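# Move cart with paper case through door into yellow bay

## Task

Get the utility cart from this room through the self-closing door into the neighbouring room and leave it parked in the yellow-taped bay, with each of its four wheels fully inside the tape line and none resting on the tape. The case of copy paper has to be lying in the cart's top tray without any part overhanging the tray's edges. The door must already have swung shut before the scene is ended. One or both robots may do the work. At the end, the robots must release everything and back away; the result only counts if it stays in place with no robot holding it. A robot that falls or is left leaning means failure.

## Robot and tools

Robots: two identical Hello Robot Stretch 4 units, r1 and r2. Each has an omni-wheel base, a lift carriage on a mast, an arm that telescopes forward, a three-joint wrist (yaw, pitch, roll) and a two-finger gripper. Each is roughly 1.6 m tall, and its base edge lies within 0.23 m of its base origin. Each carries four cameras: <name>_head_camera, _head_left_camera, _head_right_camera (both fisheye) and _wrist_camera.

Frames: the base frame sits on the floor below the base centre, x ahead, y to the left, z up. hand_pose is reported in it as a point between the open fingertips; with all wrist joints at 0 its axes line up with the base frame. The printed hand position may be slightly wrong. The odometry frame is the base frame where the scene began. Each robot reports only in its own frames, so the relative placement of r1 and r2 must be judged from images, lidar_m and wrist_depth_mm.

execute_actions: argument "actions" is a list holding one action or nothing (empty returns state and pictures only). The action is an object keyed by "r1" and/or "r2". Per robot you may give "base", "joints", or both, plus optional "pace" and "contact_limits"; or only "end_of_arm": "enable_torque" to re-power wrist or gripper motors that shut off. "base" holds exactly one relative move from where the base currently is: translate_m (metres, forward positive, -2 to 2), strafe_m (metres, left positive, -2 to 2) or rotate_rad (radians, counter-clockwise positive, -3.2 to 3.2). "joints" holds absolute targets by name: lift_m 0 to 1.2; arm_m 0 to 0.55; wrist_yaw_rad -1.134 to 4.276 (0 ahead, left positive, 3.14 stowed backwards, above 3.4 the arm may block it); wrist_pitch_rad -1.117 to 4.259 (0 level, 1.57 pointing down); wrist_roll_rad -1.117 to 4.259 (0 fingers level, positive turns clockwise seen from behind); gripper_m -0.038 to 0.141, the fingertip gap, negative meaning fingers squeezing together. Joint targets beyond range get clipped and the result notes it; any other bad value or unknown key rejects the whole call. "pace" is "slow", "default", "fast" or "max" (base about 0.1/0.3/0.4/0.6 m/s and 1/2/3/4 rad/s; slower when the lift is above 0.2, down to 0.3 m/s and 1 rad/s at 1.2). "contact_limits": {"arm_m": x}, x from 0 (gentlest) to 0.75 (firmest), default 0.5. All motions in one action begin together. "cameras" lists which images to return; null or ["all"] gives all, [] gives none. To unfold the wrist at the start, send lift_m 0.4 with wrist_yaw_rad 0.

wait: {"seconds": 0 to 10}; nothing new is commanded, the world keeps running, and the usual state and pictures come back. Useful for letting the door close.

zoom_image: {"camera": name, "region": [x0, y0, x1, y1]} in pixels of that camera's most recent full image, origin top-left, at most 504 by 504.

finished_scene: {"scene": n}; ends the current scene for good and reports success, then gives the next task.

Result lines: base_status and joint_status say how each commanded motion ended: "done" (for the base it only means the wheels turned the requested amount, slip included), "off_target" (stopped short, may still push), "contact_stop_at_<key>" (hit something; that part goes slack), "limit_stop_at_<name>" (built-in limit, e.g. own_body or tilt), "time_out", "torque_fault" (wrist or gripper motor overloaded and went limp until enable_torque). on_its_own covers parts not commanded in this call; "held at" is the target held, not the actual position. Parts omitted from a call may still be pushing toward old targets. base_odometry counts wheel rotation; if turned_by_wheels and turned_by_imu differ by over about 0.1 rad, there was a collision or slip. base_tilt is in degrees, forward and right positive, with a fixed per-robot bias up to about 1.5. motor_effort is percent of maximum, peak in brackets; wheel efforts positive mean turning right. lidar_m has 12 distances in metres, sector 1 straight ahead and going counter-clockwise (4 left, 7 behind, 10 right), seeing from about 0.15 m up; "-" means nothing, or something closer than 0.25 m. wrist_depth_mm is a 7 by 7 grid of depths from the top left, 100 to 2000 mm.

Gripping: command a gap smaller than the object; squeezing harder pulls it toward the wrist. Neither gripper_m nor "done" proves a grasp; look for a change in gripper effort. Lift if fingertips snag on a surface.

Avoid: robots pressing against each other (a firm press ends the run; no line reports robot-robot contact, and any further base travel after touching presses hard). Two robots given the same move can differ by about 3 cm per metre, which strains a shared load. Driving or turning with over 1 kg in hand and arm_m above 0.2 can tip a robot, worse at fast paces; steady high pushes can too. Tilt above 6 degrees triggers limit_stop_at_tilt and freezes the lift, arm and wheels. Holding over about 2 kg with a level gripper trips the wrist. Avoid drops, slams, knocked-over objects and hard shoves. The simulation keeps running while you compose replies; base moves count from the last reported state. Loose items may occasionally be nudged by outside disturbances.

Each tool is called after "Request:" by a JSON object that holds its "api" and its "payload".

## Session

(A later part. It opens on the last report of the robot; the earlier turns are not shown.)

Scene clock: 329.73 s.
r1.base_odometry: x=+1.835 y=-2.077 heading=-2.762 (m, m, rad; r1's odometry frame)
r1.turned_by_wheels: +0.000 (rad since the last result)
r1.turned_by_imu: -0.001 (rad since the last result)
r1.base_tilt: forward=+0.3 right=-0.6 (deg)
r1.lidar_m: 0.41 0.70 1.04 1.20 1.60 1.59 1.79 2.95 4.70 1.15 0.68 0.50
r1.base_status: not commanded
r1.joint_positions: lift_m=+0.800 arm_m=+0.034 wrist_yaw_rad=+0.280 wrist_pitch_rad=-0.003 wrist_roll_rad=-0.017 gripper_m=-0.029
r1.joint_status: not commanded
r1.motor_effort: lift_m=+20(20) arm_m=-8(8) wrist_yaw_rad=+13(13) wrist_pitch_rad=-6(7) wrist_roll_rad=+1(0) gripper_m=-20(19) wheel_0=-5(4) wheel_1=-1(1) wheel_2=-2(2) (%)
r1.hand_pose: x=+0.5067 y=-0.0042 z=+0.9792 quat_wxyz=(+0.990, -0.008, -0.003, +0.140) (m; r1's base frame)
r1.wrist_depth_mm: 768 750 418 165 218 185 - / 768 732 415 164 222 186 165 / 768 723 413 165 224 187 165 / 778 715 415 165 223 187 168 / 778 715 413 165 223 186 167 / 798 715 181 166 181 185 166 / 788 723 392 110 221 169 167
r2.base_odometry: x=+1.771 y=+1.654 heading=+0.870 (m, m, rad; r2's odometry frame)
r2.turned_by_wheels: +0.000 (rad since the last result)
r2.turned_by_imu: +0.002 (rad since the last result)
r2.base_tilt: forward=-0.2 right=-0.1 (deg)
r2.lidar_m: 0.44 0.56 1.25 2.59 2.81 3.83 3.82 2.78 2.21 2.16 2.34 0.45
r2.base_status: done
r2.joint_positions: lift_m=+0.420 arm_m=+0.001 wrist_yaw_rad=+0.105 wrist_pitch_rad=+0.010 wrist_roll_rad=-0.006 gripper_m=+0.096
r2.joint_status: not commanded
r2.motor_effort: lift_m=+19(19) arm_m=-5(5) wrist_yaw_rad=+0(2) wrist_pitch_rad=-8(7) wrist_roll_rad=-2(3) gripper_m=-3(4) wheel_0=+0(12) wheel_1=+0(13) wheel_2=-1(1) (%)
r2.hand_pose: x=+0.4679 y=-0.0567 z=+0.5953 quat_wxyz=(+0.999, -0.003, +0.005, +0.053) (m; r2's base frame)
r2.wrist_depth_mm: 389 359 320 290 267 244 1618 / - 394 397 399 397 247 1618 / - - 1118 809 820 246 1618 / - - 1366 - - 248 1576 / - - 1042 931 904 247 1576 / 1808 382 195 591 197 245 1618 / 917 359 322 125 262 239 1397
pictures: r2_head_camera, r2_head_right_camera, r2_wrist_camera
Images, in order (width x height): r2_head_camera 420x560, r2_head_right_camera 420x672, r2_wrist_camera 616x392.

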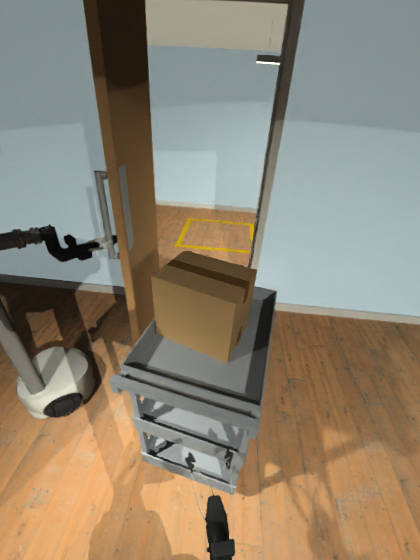

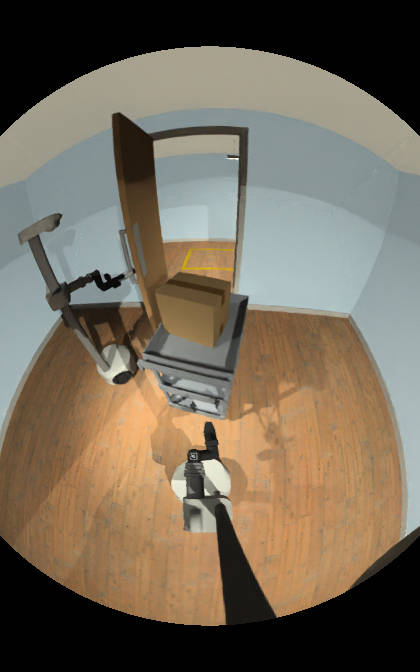

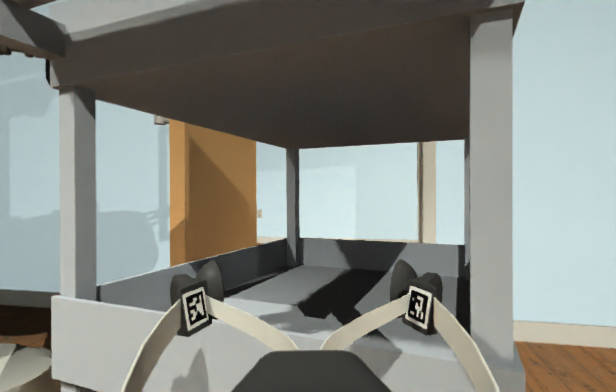

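Request:
{"api": "execute_actions", "payload": {"actions": [{"r2": {"base": {"translate_m": 0.23}, "joints": {"arm_m": 0.39, "wrist_yaw_rad": 0.16, "gripper_m": 0.135}, "contact_limits": {"arm_m": 0.4}, "pace": "max"}}], "cameras": ["r2_head_camera", "r2_wrist_camera", "r1_head_camera"]}}

Scene clock: 338.57 s.
r1.base_odometry: x=+1.835 y=-2.077 heading=-2.762 (m, m, rad; r1's odometry frame)
r1.turned_by_wheels: +0.000 (rad since the last result)
r1.turned_by_imu: -0.002 (rad since the last result)
r1.base_tilt: forward=+0.3 right=-0.6 (deg)
r1.lidar_m: 0.43 0.68 1.05 1.18 1.61 1.58 1.77 2.95 4.75 0.97 0.69 0.53
r1.base_status: not commanded
r1.joint_positions: lift_m=+0.800 arm_m=+0.034 wrist_yaw_rad=+0.280 wrist_pitch_rad=-0.003 wrist_roll_rad=-0.017 gripper_m=-0.029
r1.joint_status: not commanded
r1.motor_effort: lift_m=+20(20) arm_m=-8(8) wrist_yaw_rad=+13(13) wrist_pitch_rad=-8(8) wrist_roll_rad=+0(1) gripper_m=-19(19) wheel_0=-4(5) wheel_1=-1(1) wheel_2=-3(2) (%)
r1.hand_pose: x=+0.5067 y=-0.0042 z=+0.9792 quat_wxyz=(+0.990, -0.008, -0.003, +0.140) (m; r1's base frame)
r1.wrist_depth_mm: 778 741 418 165 219 185 - / 768 732 418 165 223 187 165 / 778 707 413 165 224 187 165 / 778 715 410 164 224 187 167 / 788 707 413 165 224 187 167 / 788 707 181 165 181 186 167 / 788 732 389 110 221 169 167
r2.base_odometry: x=+1.919 y=+1.830 heading=+0.870 (m, m, rad; r2's odometry frame)
r2.turned_by_wheels: +0.000 (rad since the last result)
r2.turned_by_imu: +0.001 (rad since the last result)
r2.base_tilt: forward=-0.4 right=-0.1 (deg)
r2.lidar_m: 0.25 0.30 1.00 2.56 2.77 4.09 4.06 2.81 2.22 2.18 2.32 0.25
r2.base_status: done
r2.joint_positions: lift_m=+0.420 arm_m=+0.389 wrist_yaw_rad=+0.160 wrist_pitch_rad=+0.010 wrist_roll_rad=-0.006 gripper_m=+0.135
r2.joint_status: all done
r2.motor_effort: lift_m=+19(19) arm_m=+5(8) wrist_yaw_rad=+1(6) wrist_pitch_rad=-7(7) wrist_roll_rad=-2(1) gripper_m=-1(1) wheel_0=-2(6) wheel_1=+0(6) wheel_2=+1(9) (%)
r2.contact_limits: arm_m 0.4
r2.hand_pose: x=+0.8587 y=-0.0403 z=+0.5953 quat_wxyz=(+0.997, -0.003, +0.005, +0.080) (m; r2's base frame)
r2.wrist_depth_mm: 508 603 267 268 268 1060 1025 / 508 707 904 - - 1138 1042 / 508 699 917 - - 1138 1008 / 504 707 917 - - 1138 1060 / 508 707 336 - - 1160 1025 / 508 209 319 - 1808 1078 1042 / 488 272 319 123 276 255 1008
pictures: r1_head_camera, r2_head_camera, r2_wrist_camera
Images, in order (width x height): r1_head_camera 420x560, r2_head_camera 420x560, r2_wrist_camera 616x392.

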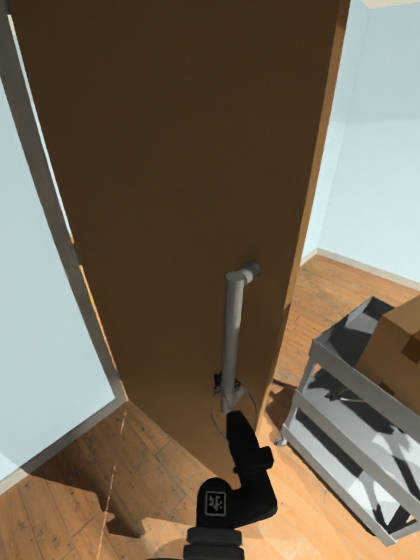

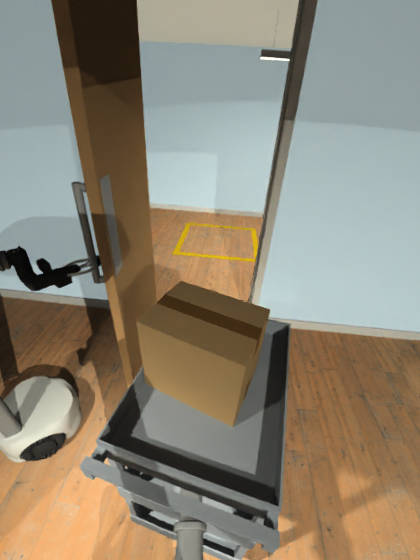

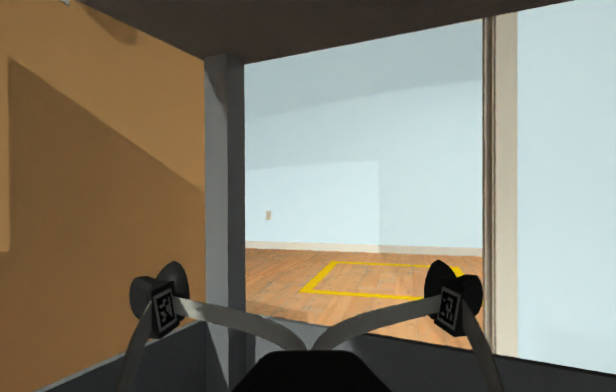

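Request:
{"api": "zoom_image", "payload": {"camera": "r2_wrist_camera", "region": [380, 230, 616, 392]}}

Request:
{"api": "zoom_image", "payload": {"camera": "r2_wrist_camera", "region": [40, 230, 276, 392]}}

Region (380, 230, 616, 392) of r2_wrist_camera's 616x392 image, scaled by 2.136; it fills the top 346 rows of this view, and the rest is white.

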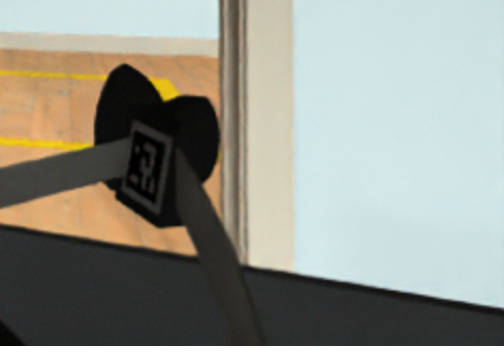

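Region (40, 230, 276, 392) of r2_wrist_camera's 616x392 image, scaled by 2.136; it fills the top 346 rows of this view, and the rest is white.

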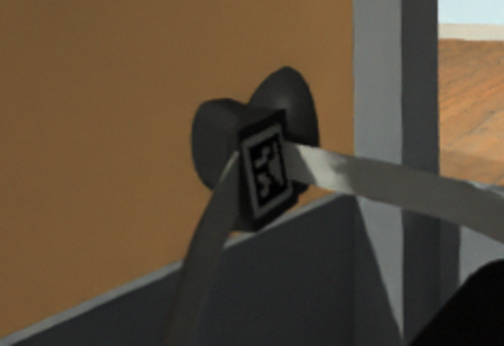

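Request:
{"api": "execute_actions", "payload": {"actions": [{"r2": {"joints": {"arm_m": 0.439, "wrist_pitch_rad": 0.325}}}], "cameras": ["r2_wrist_camera", "r1_head_camera"]}}

Scene clock: 344.00 s.
r1.base_odometry: x=+1.835 y=-2.077 heading=-2.762 (m, m, rad; r1's odometry frame)
r1.turned_by_wheels: +0.000 (rad since the last result)
r1.turned_by_imu: -0.001 (rad since the last result)
r1.base_tilt: forward=+0.3 right=-0.6 (deg)
r1.lidar_m: 0.43 0.69 1.04 1.21 1.58 1.57 1.79 2.95 4.73 0.98 0.69 0.47
r1.base_status: not commanded
r1.joint_positions: lift_m=+0.800 arm_m=+0.034 wrist_yaw_rad=+0.280 wrist_pitch_rad=-0.003 wrist_roll_rad=-0.017 gripper_m=-0.029
r1.joint_status: not commanded
r1.on_its_own: wrist_yaw_rad is at rest, and its effort (+14) is outside its rest range (-13 to +13)
r1.motor_effort: lift_m=+20(20) arm_m=-8(8) wrist_yaw_rad=+14(13) wrist_pitch_rad=-7(7) wrist_roll_rad=+0(0) gripper_m=-20(18) wheel_0=-5(5) wheel_1=-2(1) wheel_2=-2(2) (%)
r1.hand_pose: x=+0.5067 y=-0.0042 z=+0.9792 quat_wxyz=(+0.990, -0.008, -0.003, +0.140) (m; r1's base frame)
r1.wrist_depth_mm: 759 759 424 165 219 185 - / 759 723 415 165 223 186 165 / 778 715 413 164 224 186 166 / 778 707 413 164 223 187 168 / 788 699 413 165 222 187 167 / 788 715 182 165 181 185 167 / 788 732 394 110 221 169 167
r2.base_odometry: x=+1.919 y=+1.830 heading=+0.870 (m, m, rad; r2's odometry frame)
r2.turned_by_wheels: +0.000 (rad since the last result)
r2.turned_by_imu: +0.001 (rad since the last result)
r2.base_tilt: forward=-0.4 right=-0.1 (deg)
r2.lidar_m: 0.25 0.30 0.99 2.57 2.79 4.07 4.06 2.82 2.22 2.19 2.35 0.25
r2.base_status: not commanded
r2.joint_positions: lift_m=+0.420 arm_m=+0.438 wrist_yaw_rad=+0.160 wrist_pitch_rad=+0.328 wrist_roll_rad=-0.006 gripper_m=+0.135
r2.joint_status: all done
r2.motor_effort: lift_m=+19(19) arm_m=+6(12) wrist_yaw_rad=+2(24) wrist_pitch_rad=-7(12) wrist_roll_rad=-3(2) gripper_m=-1(3) wheel_0=+0(2) wheel_1=+2(2) wheel_2=-1(5) (%)
r2.hand_pose: x=+0.8925 y=-0.0428 z=+0.5054 quat_wxyz=(+0.983, -0.016, +0.162, +0.079) (m; r2's base frame)
r2.wrist_depth_mm: 500 627 1098 - - - 917 / 504 661 1118 - - - 931 / 508 668 1160 - - - 991 / 512 640 290 - - 1118 1025 / 213 252 303 279 250 225 213 / 204 209 237 259 236 226 219 / 202 206 209 123 210 202 209
pictures: r1_head_camera, r2_wrist_camera
Images, in order (width x height): r1_head_camera 420x560, r2_wrist_camera 616x392.

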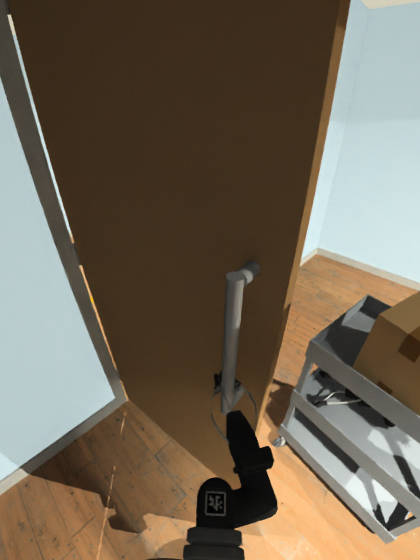

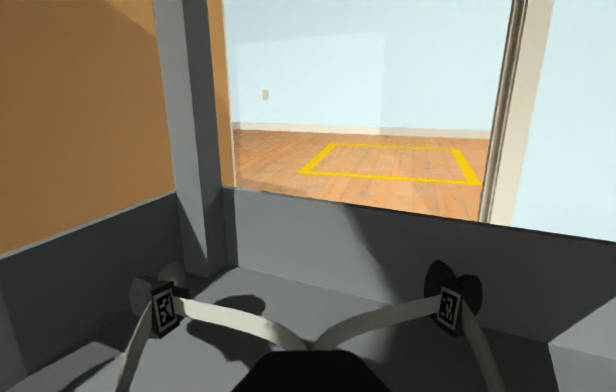

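Request:
{"api": "execute_actions", "payload": {"actions": [{"r2": {"base": {"translate_m": 0.80}}}], "cameras": ["r2_head_camera", "r2_wrist_camera", "r2_head_right_camera", "r2_head_left_camera"]}}

Scene clock: 351.00 s.
r1.base_odometry: x=+1.835 y=-2.077 heading=-2.762 (m, m, rad; r1's odometry frame)
r1.turned_by_wheels: +0.000 (rad since the last result)
r1.turned_by_imu: -0.002 (rad since the last result)
r1.base_tilt: forward=+0.4 right=-0.6 (deg)
r1.lidar_m: 0.42 0.72 1.06 1.21 1.57 1.59 1.80 2.96 4.71 3.84 0.69 0.53
r1.base_status: not commanded
r1.joint_positions: lift_m=+0.800 arm_m=+0.034 wrist_yaw_rad=+0.280 wrist_pitch_rad=-0.003 wrist_roll_rad=-0.017 gripper_m=-0.029
r1.joint_status: not commanded
r1.motor_effort: lift_m=+20(20) arm_m=-8(8) wrist_yaw_rad=+13(14) wrist_pitch_rad=-8(7) wrist_roll_rad=+0(0) gripper_m=-19(18) wheel_0=-5(4) wheel_1=-1(1) wheel_2=-2(2) (%)
r1.hand_pose: x=+0.5067 y=-0.0042 z=+0.9792 quat_wxyz=(+0.990, -0.008, -0.003, +0.140) (m; r1's base frame)
r1.wrist_depth_mm: 768 750 421 164 219 186 - / 768 723 418 164 223 186 164 / 778 707 413 165 224 187 166 / 778 699 413 164 223 187 167 / 798 707 415 165 224 186 167 / 788 723 181 165 182 186 166 / 798 723 392 110 221 169 -
r2.base_odometry: x=+2.435 y=+2.441 heading=+0.869 (m, m, rad; r2's odometry frame)
r2.turned_by_wheels: -0.001 (rad since the last result)
r2.turned_by_imu: -0.008 (rad since the last result)
r2.base_tilt: forward=-0.3 right=+0.0 (deg)
r2.lidar_m: 0.25 0.53 0.41 0.58 2.67 3.95 - 2.94 2.31 2.27 0.36 0.26
r2.base_status: done
r2.joint_positions: lift_m=+0.420 arm_m=+0.438 wrist_yaw_rad=+0.155 wrist_pitch_rad=+0.328 wrist_roll_rad=-0.006 gripper_m=+0.135
r2.joint_status: not commanded
r2.on_its_own: wrist_yaw_rad is at rest, and its effort (+15) is outside its rest range (-13 to +13)
r2.motor_effort: lift_m=+19(19) arm_m=+5(6) wrist_yaw_rad=+15(46) wrist_pitch_rad=-9(17) wrist_roll_rad=-2(3) gripper_m=+0(4) wheel_0=-9(9) wheel_1=-3(8) wheel_2=-7(18) (%)
r2.hand_pose: x=+0.8924 y=-0.0442 z=+0.5053 quat_wxyz=(+0.984, -0.015, +0.163, +0.077) (m; r2's base frame)
r2.wrist_depth_mm: - - 200 - - - - / - - 207 - - - - / - - 219 - - - - / 585 - 233 1983 1983 - - / 585 1281 237 252 239 229 220 / 508 178 195 258 198 237 232 / 132 164 210 125 209 202 210
pictures: r2_head_camera, r2_head_left_camera, r2_head_right_camera, r2_wrist_camera
Images, in order (width x height): r2_head_camera 420x560, r2_head_left_camera 420x672, r2_head_right_camera 420x672, r2_wrist_camera 616x392.

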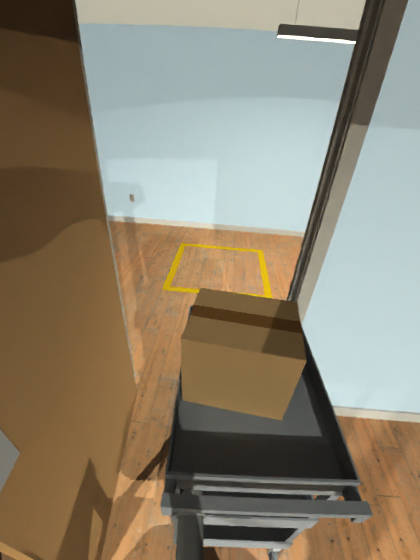

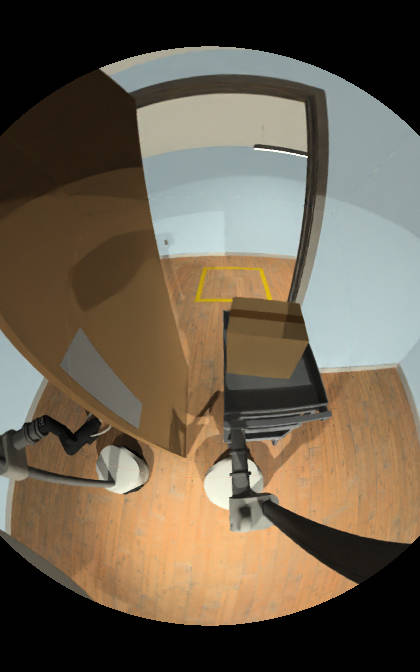

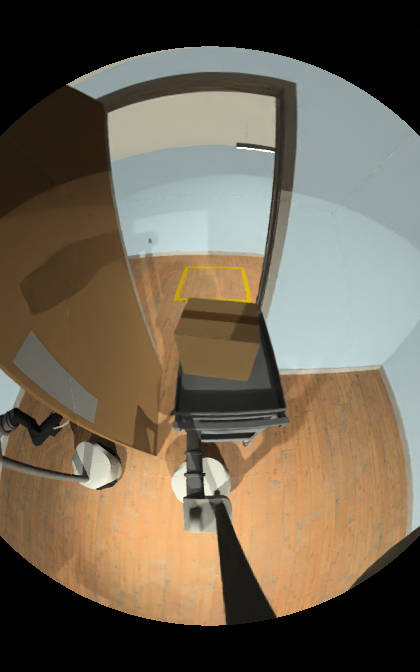

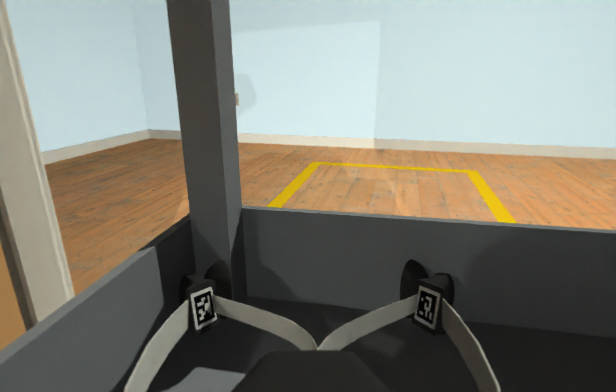

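Request:
{"api": "zoom_image", "payload": {"camera": "r2_head_camera", "region": [250, 240, 400, 400]}}

Request:
{"api": "zoom_image", "payload": {"camera": "r2_head_camera", "region": [140, 400, 400, 560]}}

Request:
{"api": "zoom_image", "payload": {"camera": "r2_head_right_camera", "region": [150, 240, 330, 460]}}

Region (250, 240, 400, 400) of r2_head_camera's 420x560 image, scaled by 3.150, with more detail than that image has; it fills the left 472 columns of this view, and the rest is white.

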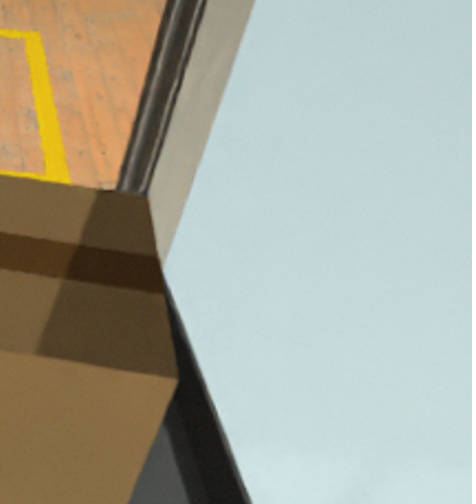

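Region (140, 400, 400, 560) of r2_head_camera's 420x560 image, scaled by 1.938, with more detail than that image has; it fills the top 310 rows of this view, and the rest is white.

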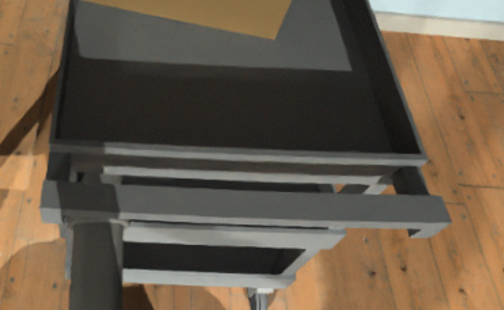

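Region (150, 240, 330, 460) of r2_head_right_camera's 420x672 image, scaled by 2.291, with more detail than that image has; it fills the left 412 columns of this view, and the rest is white.

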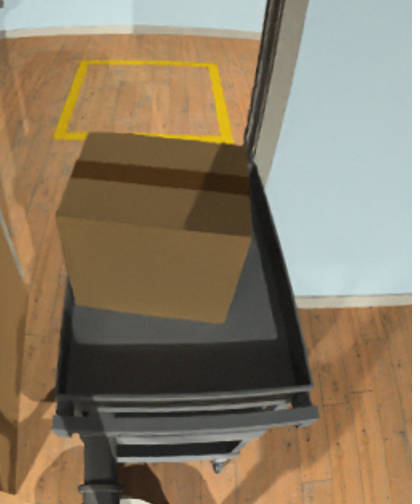

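Request:
{"api": "zoom_image", "payload": {"camera": "r2_head_camera", "region": [150, 230, 290, 320]}}

Region (150, 230, 290, 320) of r2_head_camera's 420x560 image, scaled by 3.600, with more detail than that image has; it fills the top 324 rows of this view, and the rest is white.

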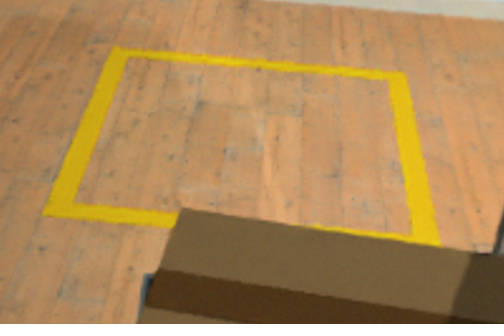

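Request:
{"api": "execute_actions", "payload": {"actions": [{"r2": {"base": {"strafe_m": 0.08}, "joints": {"arm_m": 0.475, "gripper_m": 0.141}}}], "cameras": ["r2_head_camera", "r2_wrist_camera", "r2_head_right_camera"]}}

Scene clock: 368.30 s.
r1.base_odometry: x=+1.835 y=-2.077 heading=-2.762 (m, m, rad; r1's odometry frame)
r1.turned_by_wheels: +0.000 (rad since the last result)
r1.turned_by_imu: -0.001 (rad since the last result)
r1.base_tilt: forward=+0.3 right=-0.7 (deg)
r1.lidar_m: 0.41 0.71 1.05 1.18 1.60 1.58 1.81 2.97 4.71 3.81 0.59 0.54
r1.base_status: not commanded
r1.joint_positions: lift_m=+0.800 arm_m=+0.034 wrist_yaw_rad=+0.280 wrist_pitch_rad=-0.003 wrist_roll_rad=-0.017 gripper_m=-0.029
r1.joint_status: not commanded
r1.motor_effort: lift_m=+20(20) arm_m=-7(8) wrist_yaw_rad=+13(12) wrist_pitch_rad=-7(7) wrist_roll_rad=+0(1) gripper_m=-20(19) wheel_0=-5(5) wheel_1=-1(2) wheel_2=-2(2) (%)
r1.hand_pose: x=+0.5067 y=-0.0042 z=+0.9792 quat_wxyz=(+0.990, -0.008, -0.003, +0.140) (m; r1's base frame)
r1.wrist_depth_mm: 759 759 418 165 218 186 - / 759 732 415 165 223 186 165 / 768 707 415 165 224 187 165 / 788 715 410 165 223 187 168 / 809 707 413 164 223 186 167 / 788 707 181 165 181 186 166 / 788 732 392 110 221 169 167
r2.base_odometry: x=+2.375 y=+2.492 heading=+0.866 (m, m, rad; r2's odometry frame)
r2.turned_by_wheels: -0.002 (rad since the last result)
r2.turned_by_imu: -0.009 (rad since the last result)
r2.base_tilt: forward=-0.4 right=+0.1 (deg)
r2.lidar_m: 0.32 0.39 0.35 0.50 2.57 3.80 - 3.06 2.39 2.34 0.41 0.33
r2.base_status: done
r2.joint_positions: lift_m=+0.420 arm_m=+0.474 wrist_yaw_rad=+0.149 wrist_pitch_rad=+0.328 wrist_roll_rad=-0.006 gripper_m=+0.141
r2.joint_status: all done
r2.on_its_own: wrist_yaw_rad is at rest, and its effort (+32) is outside its rest range (-13 to +13)
r2.motor_effort: lift_m=+19(19) arm_m=+4(12) wrist_yaw_rad=+32(35) wrist_pitch_rad=-7(18) wrist_roll_rad=+0(1) gripper_m=+0(2) wheel_0=-13(24) wheel_1=-7(8) wheel_2=-11(18) (%)
r2.hand_pose: x=+0.9282 y=-0.0459 z=+0.5054 quat_wxyz=(+0.984, -0.015, +0.162, +0.074) (m; r2's base frame)
r2.wrist_depth_mm: - - - - - - - / - - - - - - - / 512 - - - - - - / 517 1983 - 268 286 1983 - / 512 1366 1366 252 285 265 248 / 517 1042 161 189 190 260 253 / 535 634 146 128 202 203 211
pictures: r2_head_camera, r2_head_right_camera, r2_wrist_camera
Images, in order (width x height): r2_head_camera 420x560, r2_head_right_camera 420x672, r2_wrist_camera 616x392.

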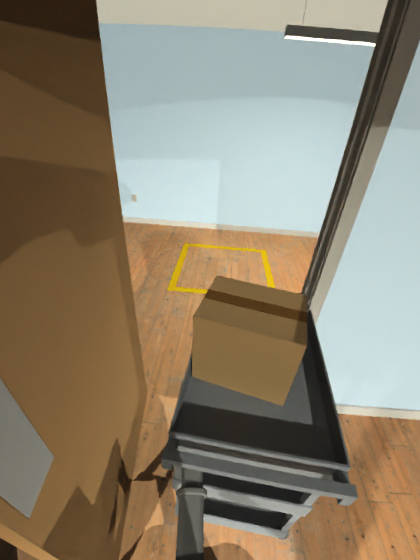

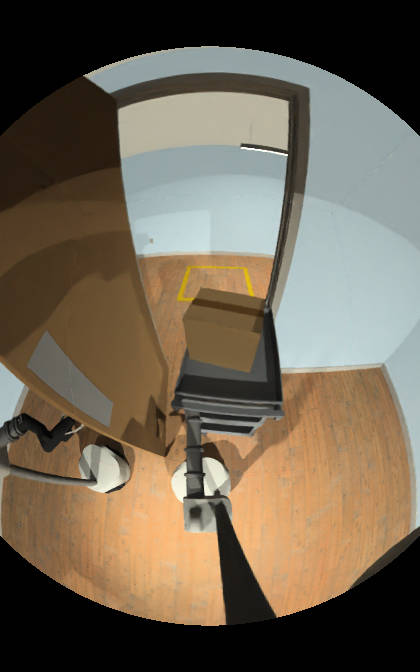

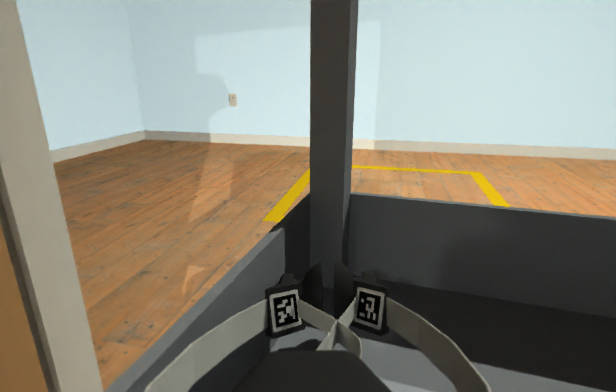

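Request:
{"api": "zoom_image", "payload": {"camera": "r2_head_camera", "region": [280, 260, 360, 350]}}

Request:
{"api": "zoom_image", "payload": {"camera": "r2_head_right_camera", "region": [240, 270, 310, 380]}}

Region (280, 260, 360, 350) of r2_head_camera's 420x560 image, scaled by 5.600, with more detail than that image has.

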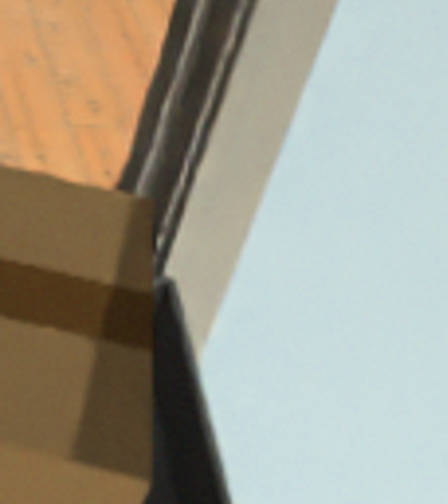

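Region (240, 270, 310, 380) of r2_head_right_camera's 420x672 image, scaled by 4.582, with more detail than that image has; it fills the left 321 columns of this view, and the rest is white.

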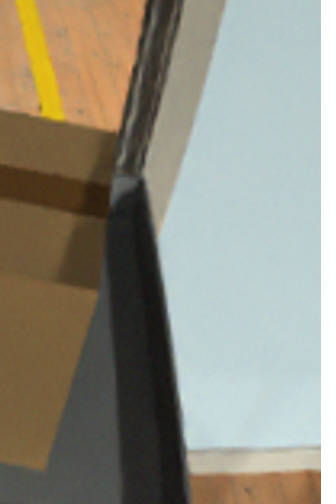

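Request:
{"api": "zoom_image", "payload": {"camera": "r2_head_camera", "region": [300, 370, 420, 520]}}

Region (300, 370, 420, 520) of r2_head_camera's 420x560 image, scaled by 3.360, with more detail than that image has; it fills the left 403 columns of this view, and the rest is white.

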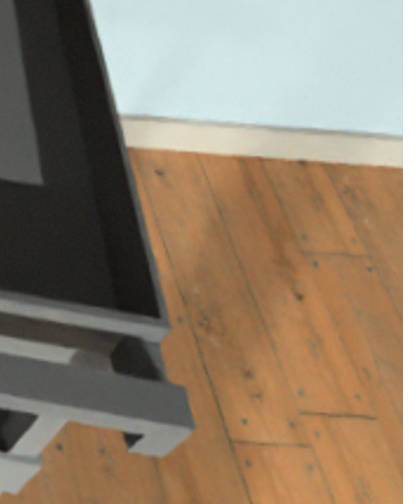

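Request:
{"api": "execute_actions", "payload": {"actions": [{"r2": {"joints": {"wrist_yaw_rad": 0.225}}}], "cameras": ["r2_head_camera", "r2_wrist_camera"]}}

Scene clock: 404.20 s.
r1.base_odometry: x=+1.835 y=-2.077 heading=-2.762 (m, m, rad; r1's odometry frame)
r1.turned_by_wheels: +0.000 (rad since the last result)
r1.turned_by_imu: -0.001 (rad since the last result)
r1.base_tilt: forward=+0.3 right=-0.7 (deg)
r1.lidar_m: 0.42 0.67 1.05 1.16 1.57 1.58 1.79 2.96 4.73 3.84 0.62 0.51
r1.base_status: not commanded
r1.joint_positions: lift_m=+0.800 arm_m=+0.034 wrist_yaw_rad=+0.280 wrist_pitch_rad=-0.003 wrist_roll_rad=-0.017 gripper_m=-0.029
r1.joint_status: not commanded
r1.motor_effort: lift_m=+20(20) arm_m=-8(8) wrist_yaw_rad=+13(13) wrist_pitch_rad=-7(7) wrist_roll_rad=+0(0) gripper_m=-19(19) wheel_0=-5(5) wheel_1=-1(1) wheel_2=-3(2) (%)
r1.hand_pose: x=+0.5067 y=-0.0042 z=+0.9792 quat_wxyz=(+0.990, -0.008, -0.003, +0.140) (m; r1's base frame)
r1.wrist_depth_mm: 759 741 424 165 219 186 - / 768 723 418 165 223 186 165 / 778 715 413 164 224 187 165 / 778 699 413 165 223 186 167 / 788 707 413 165 223 187 167 / 798 707 181 165 181 185 166 / 788 732 392 110 221 169 167
r2.base_odometry: x=+2.375 y=+2.492 heading=+0.866 (m, m, rad; r2's odometry frame)
r2.turned_by_wheels: +0.000 (rad since the last result)
r2.turned_by_imu: +0.000 (rad since the last result)
r2.base_tilt: forward=-0.3 right=+0.1 (deg)
r2.lidar_m: 0.33 0.42 0.33 0.48 2.57 3.78 - 3.06 2.39 2.35 0.42 0.34
r2.base_status: not commanded
r2.joint_positions: lift_m=+0.420 arm_m=+0.474 wrist_yaw_rad=+0.207 wrist_pitch_rad=+0.329 wrist_roll_rad=-0.006 gripper_m=+0.141
r2.joint_status: all done
r2.on_its_own: wrist_yaw_rad is at rest, and its effort (+52) is outside its rest range (-13 to +13)
r2.motor_effort: lift_m=+19(19) arm_m=+4(4) wrist_yaw_rad=+52(58) wrist_pitch_rad=-13(12) wrist_roll_rad=-2(1) gripper_m=-1(1) wheel_0=-16(16) wheel_1=-7(6) wheel_2=-15(15) (%)
r2.hand_pose: x=+0.9303 y=-0.0294 z=+0.5050 quat_wxyz=(+0.981, -0.020, +0.163, +0.102) (m; r2's base frame)
r2.wrist_depth_mm: 469 - - - - - - / 477 - - - - - - / 473 - - - - - - / 477 - 1921 1863 277 1983 1983 / 492 1366 1366 236 279 259 242 / 445 976 160 182 189 259 249 / 449 621 135 123 202 202 210
pictures: r2_head_camera, r2_wrist_camera
Images, in order (width x height): r2_head_camera 420x560, r2_wrist_camera 616x392.

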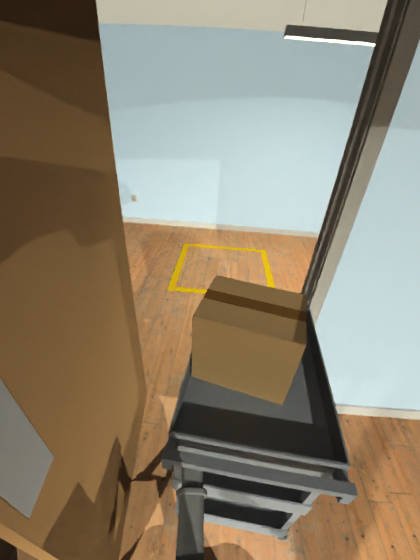

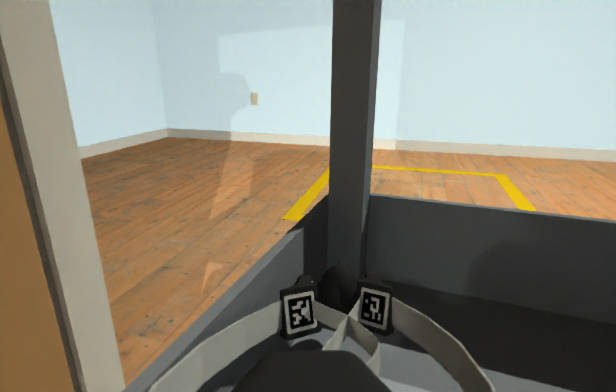

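Request:
{"api": "execute_actions", "payload": {"actions": [], "cameras": ["r2_head_camera", "r2_wrist_camera", "r2_head_left_camera", "r2_head_right_camera"]}}

Scene clock: 404.83 s.
r1.base_odometry: x=+1.835 y=-2.077 heading=-2.762 (m, m, rad; r1's odometry frame)
r1.turned_by_wheels: +0.000 (rad since the last result)
r1.turned_by_imu: +0.000 (rad since the last result)
r1.base_tilt: forward=+0.3 right=-0.6 (deg)
r1.lidar_m: 0.43 0.69 1.04 1.21 1.57 1.58 1.79 2.96 4.74 3.82 0.59 0.50
r1.base_status: not commanded
r1.joint_positions: lift_m=+0.800 arm_m=+0.034 wrist_yaw_rad=+0.280 wrist_pitch_rad=-0.003 wrist_roll_rad=-0.017 gripper_m=-0.029
r1.joint_status: not commanded
r1.on_its_own: wrist_yaw_rad is at rest, and its effort (+14) is outside its rest range (-13 to +13)
r1.motor_effort: lift_m=+20(20) arm_m=-8(8) wrist_yaw_rad=+14(13) wrist_pitch_rad=-7(7) wrist_roll_rad=+0(0) gripper_m=-19(19) wheel_0=-5(5) wheel_1=-2(1) wheel_2=-3(2) (%)
r1.hand_pose: x=+0.5067 y=-0.0042 z=+0.9792 quat_wxyz=(+0.990, -0.008, -0.003, +0.140) (m; r1's base frame)
r1.wrist_depth_mm: 759 750 418 165 218 186 - / 778 732 418 165 224 187 165 / 778 723 415 164 224 186 165 / 778 715 413 165 223 187 167 / 788 707 413 165 223 186 167 / 778 723 181 166 182 185 166 / 798 723 392 109 222 169 167
r2.base_odometry: x=+2.375 y=+2.492 heading=+0.866 (m, m, rad; r2's odometry frame)
r2.turned_by_wheels: +0.000 (rad since the last result)
r2.turned_by_imu: +0.000 (rad since the last result)
r2.base_tilt: forward=-0.4 right=+0.1 (deg)
r2.lidar_m: 0.33 0.40 0.35 0.49 2.57 3.78 - 3.05 2.40 2.32 0.40 0.34
r2.base_status: not commanded
r2.joint_positions: lift_m=+0.420 arm_m=+0.474 wrist_yaw_rad=+0.207 wrist_pitch_rad=+0.329 wrist_roll_rad=-0.006 gripper_m=+0.141
r2.joint_status: all done
r2.on_its_own: wrist_yaw_rad is at rest, and its effort (+53) is outside its rest range (-13 to +13)
r2.motor_effort: lift_m=+19(19) arm_m=+4(4) wrist_yaw_rad=+53(58) wrist_pitch_rad=-13(12) wrist_roll_rad=-1(1) gripper_m=-1(1) wheel_0=-16(16) wheel_1=-7(6) wheel_2=-15(15) (%)
r2.hand_pose: x=+0.9303 y=-0.0294 z=+0.5050 quat_wxyz=(+0.981, -0.020, +0.163, +0.102) (m; r2's base frame)
r2.wrist_depth_mm: 473 - - - - - - / 477 - - - - - - / 473 - - - - - - / 477 - 1983 1808 277 1983 - / 496 1366 1366 236 278 262 242 / 449 1008 160 183 189 260 249 / 449 627 135 123 202 202 210
pictures: r2_head_camera, r2_head_left_camera, r2_head_right_camera, r2_wrist_camera
Images, in order (width x height): r2_head_camera 420x560, r2_head_left_camera 420x672, r2_head_right_camera 420x672, r2_wrist_camera 616x392.

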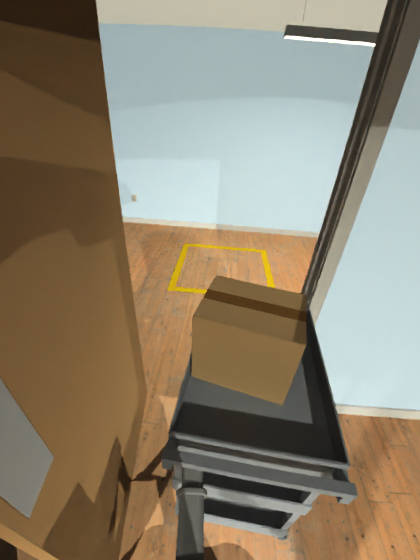

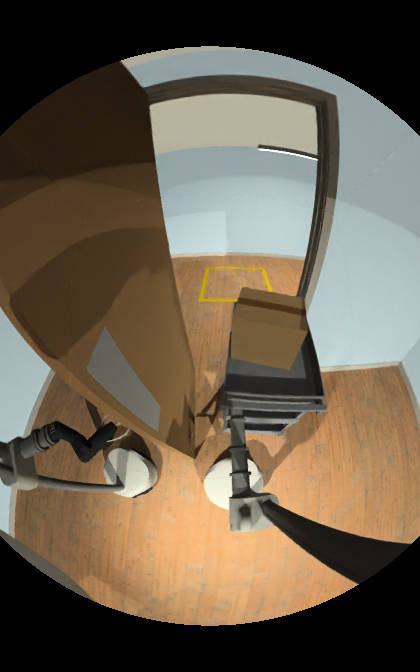

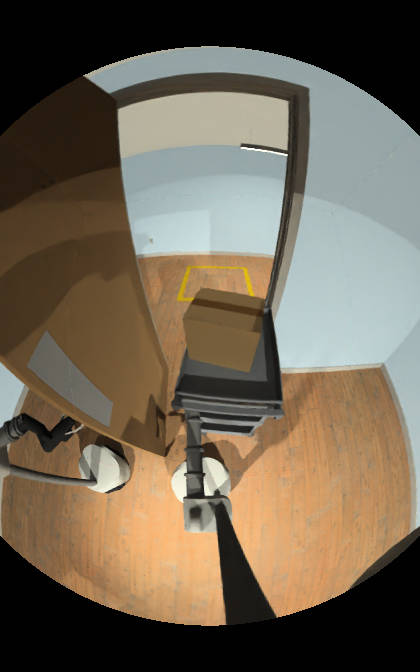

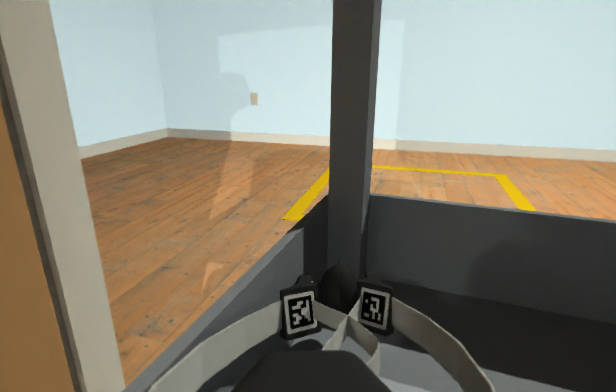

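Request:
{"api": "zoom_image", "payload": {"camera": "r2_head_camera", "region": [280, 260, 360, 350]}}

Request:
{"api": "zoom_image", "payload": {"camera": "r2_head_left_camera", "region": [270, 260, 340, 370]}}

Request:
{"api": "zoom_image", "payload": {"camera": "r2_head_right_camera", "region": [240, 270, 310, 380]}}

Region (280, 260, 360, 350) of r2_head_camera's 420x560 image, scaled by 5.600, with more detail than that image has.

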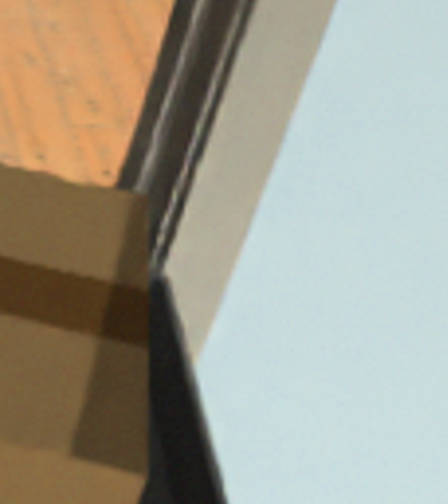

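Region (270, 260, 340, 370) of r2_head_left_camera's 420x672 image, scaled by 4.582, with more detail than that image has; it fills the left 321 columns of this view, and the rest is white.

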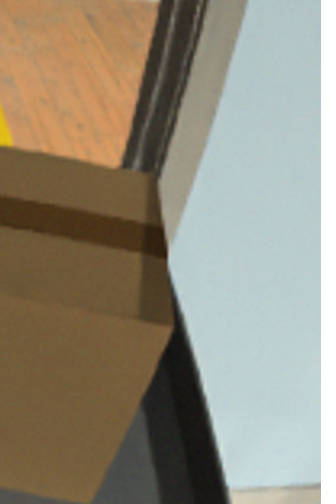

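Region (240, 270, 310, 380) of r2_head_right_camera's 420x672 image, scaled by 4.582, with more detail than that image has; it fills the left 321 columns of this view, and the rest is white.

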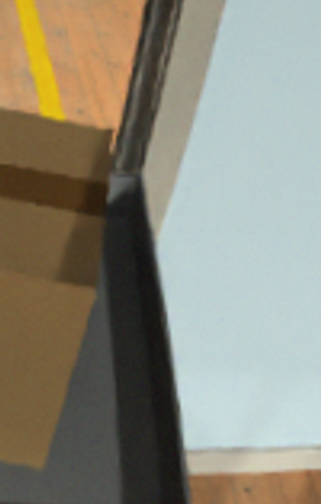

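Request:
{"api": "zoom_image", "payload": {"camera": "r2_wrist_camera", "region": [0, 140, 200, 392]}}

Request:
{"api": "zoom_image", "payload": {"camera": "r2_head_camera", "region": [320, 60, 420, 200]}}

Region (0, 140, 200, 392) of r2_wrist_camera's 616x392 image, scaled by 2.000; it fills the left 400 columns of this view, and the rest is white.

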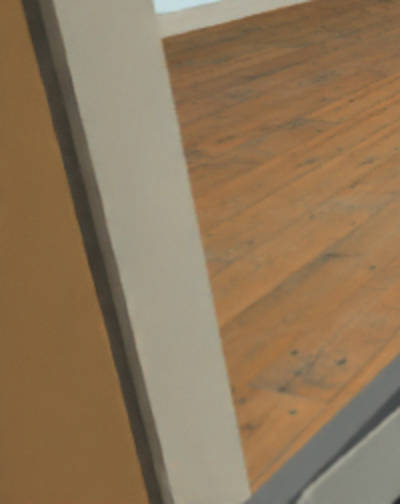

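Region (320, 60, 420, 200) of r2_head_camera's 420x560 image, scaled by 3.600, with more detail than that image has; it fills the left 360 columns of this view, and the rest is white.

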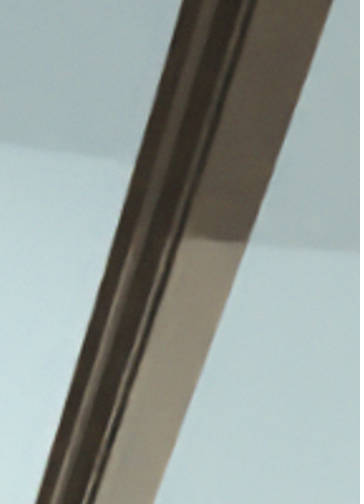

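Request:
{"api": "execute_actions", "payload": {"actions": [{"r2": {"joints": {"wrist_yaw_rad": 0.285}}}], "cameras": []}}

Request:
{"api": "execute_actions", "payload": {"actions": [], "cameras": ["r2_head_camera", "r2_wrist_camera"]}}

Scene clock: 415.40 s.
r1.base_odometry: x=+1.835 y=-2.077 heading=-2.762 (m, m, rad; r1's odometry frame)
r1.turned_by_wheels: +0.000 (rad since the last result)
r1.turned_by_imu: -0.001 (rad since the last result)
r1.base_tilt: forward=+0.4 right=-0.6 (deg)
r1.lidar_m: 0.40 0.69 1.06 1.18 1.58 1.58 1.82 2.98 4.73 3.79 0.60 0.50
r1.base_status: not commanded
r1.joint_positions: lift_m=+0.800 arm_m=+0.034 wrist_yaw_rad=+0.280 wrist_pitch_rad=-0.003 wrist_roll_rad=-0.017 gripper_m=-0.029
r1.joint_status: not commanded
r1.motor_effort: lift_m=+20(20) arm_m=-7(8) wrist_yaw_rad=+13(13) wrist_pitch_rad=-6(7) wrist_roll_rad=+0(1) gripper_m=-17(20) wheel_0=-5(4) wheel_1=-1(1) wheel_2=-2(2) (%)
r1.hand_pose: x=+0.5067 y=-0.0042 z=+0.9792 quat_wxyz=(+0.990, -0.008, -0.003, +0.140) (m; r1's base frame)
r1.wrist_depth_mm: 778 750 421 165 219 186 - / 768 732 418 165 224 186 165 / 778 723 413 165 223 187 165 / 778 715 410 165 224 187 167 / 778 715 413 165 224 186 167 / 798 715 182 165 180 185 166 / 798 732 392 110 220 169 167
r2.base_odometry: x=+2.375 y=+2.492 heading=+0.866 (m, m, rad; r2's odometry frame)
r2.turned_by_wheels: +0.000 (rad since the last result)
r2.turned_by_imu: -0.002 (rad since the last result)
r2.base_tilt: forward=-0.3 right=+0.0 (deg)
r2.lidar_m: 0.33 0.41 0.34 0.50 2.58 3.79 - 3.07 2.40 2.34 0.44 0.33
r2.base_status: not commanded
r2.joint_positions: lift_m=+0.420 arm_m=+0.474 wrist_yaw_rad=+0.272 wrist_pitch_rad=+0.329 wrist_roll_rad=-0.006 gripper_m=+0.141
r2.joint_status: all done
r2.on_its_own: wrist_yaw_rad is at rest, and its effort (+38) is outside its rest range (-13 to +13)
r2.motor_effort: lift_m=+19(19) arm_m=+4(4) wrist_yaw_rad=+38(75) wrist_pitch_rad=-10(17) wrist_roll_rad=+0(0) gripper_m=+1(1) wheel_0=-15(20) wheel_1=-7(9) wheel_2=-12(22) (%)
r2.hand_pose: x=+0.9317 y=-0.0109 z=+0.5051 quat_wxyz=(+0.977, -0.025, +0.162, +0.134) (m; r2's base frame)
r2.wrist_depth_mm: 427 - - - - - - / 445 - - - - - - / 404 - - - - - - / 410 1863 1921 1708 281 1983 - / 415 1229 1366 228 282 258 240 / 418 627 160 186 189 259 248 / 421 126 139 129 202 202 211
pictures: none
No camera images: the call's "cameras" was empty. Leave "cameras" out to get every camera's image.

Scene clock: 415.40 s.
r1.base_odometry: x=+1.835 y=-2.077 heading=-2.762 (m, m, rad; r1's odometry frame)
r1.turned_by_wheels: +0.000 (rad since the last result)
r1.turned_by_imu: -0.001 (rad since the last result)
r1.base_tilt: forward=+0.4 right=-0.6 (deg)
r1.lidar_m: 0.40 0.69 1.06 1.18 1.58 1.58 1.82 2.98 4.73 3.79 0.60 0.50
r1.base_status: not commanded
r1.joint_positions: lift_m=+0.800 arm_m=+0.034 wrist_yaw_rad=+0.280 wrist_pitch_rad=-0.003 wrist_roll_rad=-0.017 gripper_m=-0.029
r1.joint_status: not commanded
r1.motor_effort: lift_m=+20(20) arm_m=-7(8) wrist_yaw_rad=+13(13) wrist_pitch_rad=-6(7) wrist_roll_rad=+0(1) gripper_m=-17(20) wheel_0=-5(4) wheel_1=-1(1) wheel_2=-2(2) (%)
r1.hand_pose: x=+0.5067 y=-0.0042 z=+0.9792 quat_wxyz=(+0.990, -0.008, -0.003, +0.140) (m; r1's base frame)
r1.wrist_depth_mm: 778 750 421 165 219 186 - / 768 732 418 165 224 186 165 / 778 723 413 165 223 187 165 / 778 715 410 165 224 187 167 / 778 715 413 165 224 186 167 / 798 715 182 165 180 185 166 / 798 732 392 110 220 169 167
r2.base_odometry: x=+2.375 y=+2.492 heading=+0.866 (m, m, rad; r2's odometry frame)
r2.turned_by_wheels: +0.000 (rad since the last result)
r2.turned_by_imu: -0.002 (rad since the last result)
r2.base_tilt: forward=-0.3 right=+0.0 (deg)
r2.lidar_m: 0.33 0.41 0.34 0.50 2.58 3.79 - 3.07 2.40 2.34 0.44 0.33
r2.base_status: not commanded
r2.joint_positions: lift_m=+0.420 arm_m=+0.474 wrist_yaw_rad=+0.272 wrist_pitch_rad=+0.329 wrist_roll_rad=-0.006 gripper_m=+0.141
r2.joint_status: all done
r2.on_its_own: wrist_yaw_rad is at rest, and its effort (+38) is outside its rest range (-13 to +13)
r2.motor_effort: lift_m=+19(19) arm_m=+4(4) wrist_yaw_rad=+38(75) wrist_pitch_rad=-10(17) wrist_roll_rad=+0(0) gripper_m=+1(1) wheel_0=-15(20) wheel_1=-7(9) wheel_2=-12(22) (%)
r2.hand_pose: x=+0.9317 y=-0.0109 z=+0.5051 quat_wxyz=(+0.977, -0.025, +0.162, +0.134) (m; r2's base frame)
r2.wrist_depth_mm: 427 - - - - - - / 445 - - - - - - / 404 - - - - - - / 410 1863 1921 1708 281 1983 - / 415 1229 1366 228 282 258 240 / 418 627 160 186 189 259 248 / 421 126 139 129 202 202 211
pictures: r2_head_camera, r2_wrist_camera
Images, in order (width x height): r2_head_camera 420x560, r2_wrist_camera 616x392.

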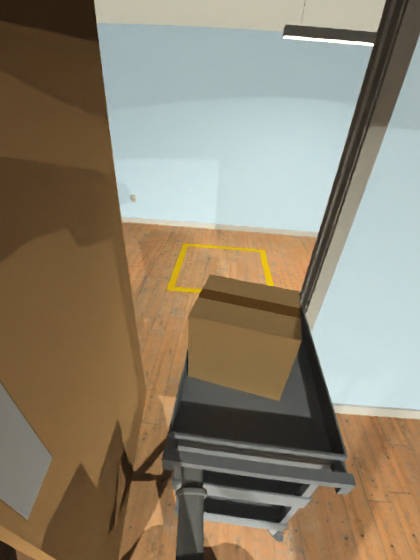

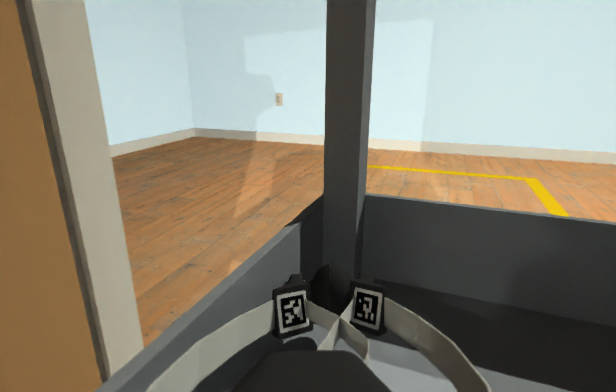

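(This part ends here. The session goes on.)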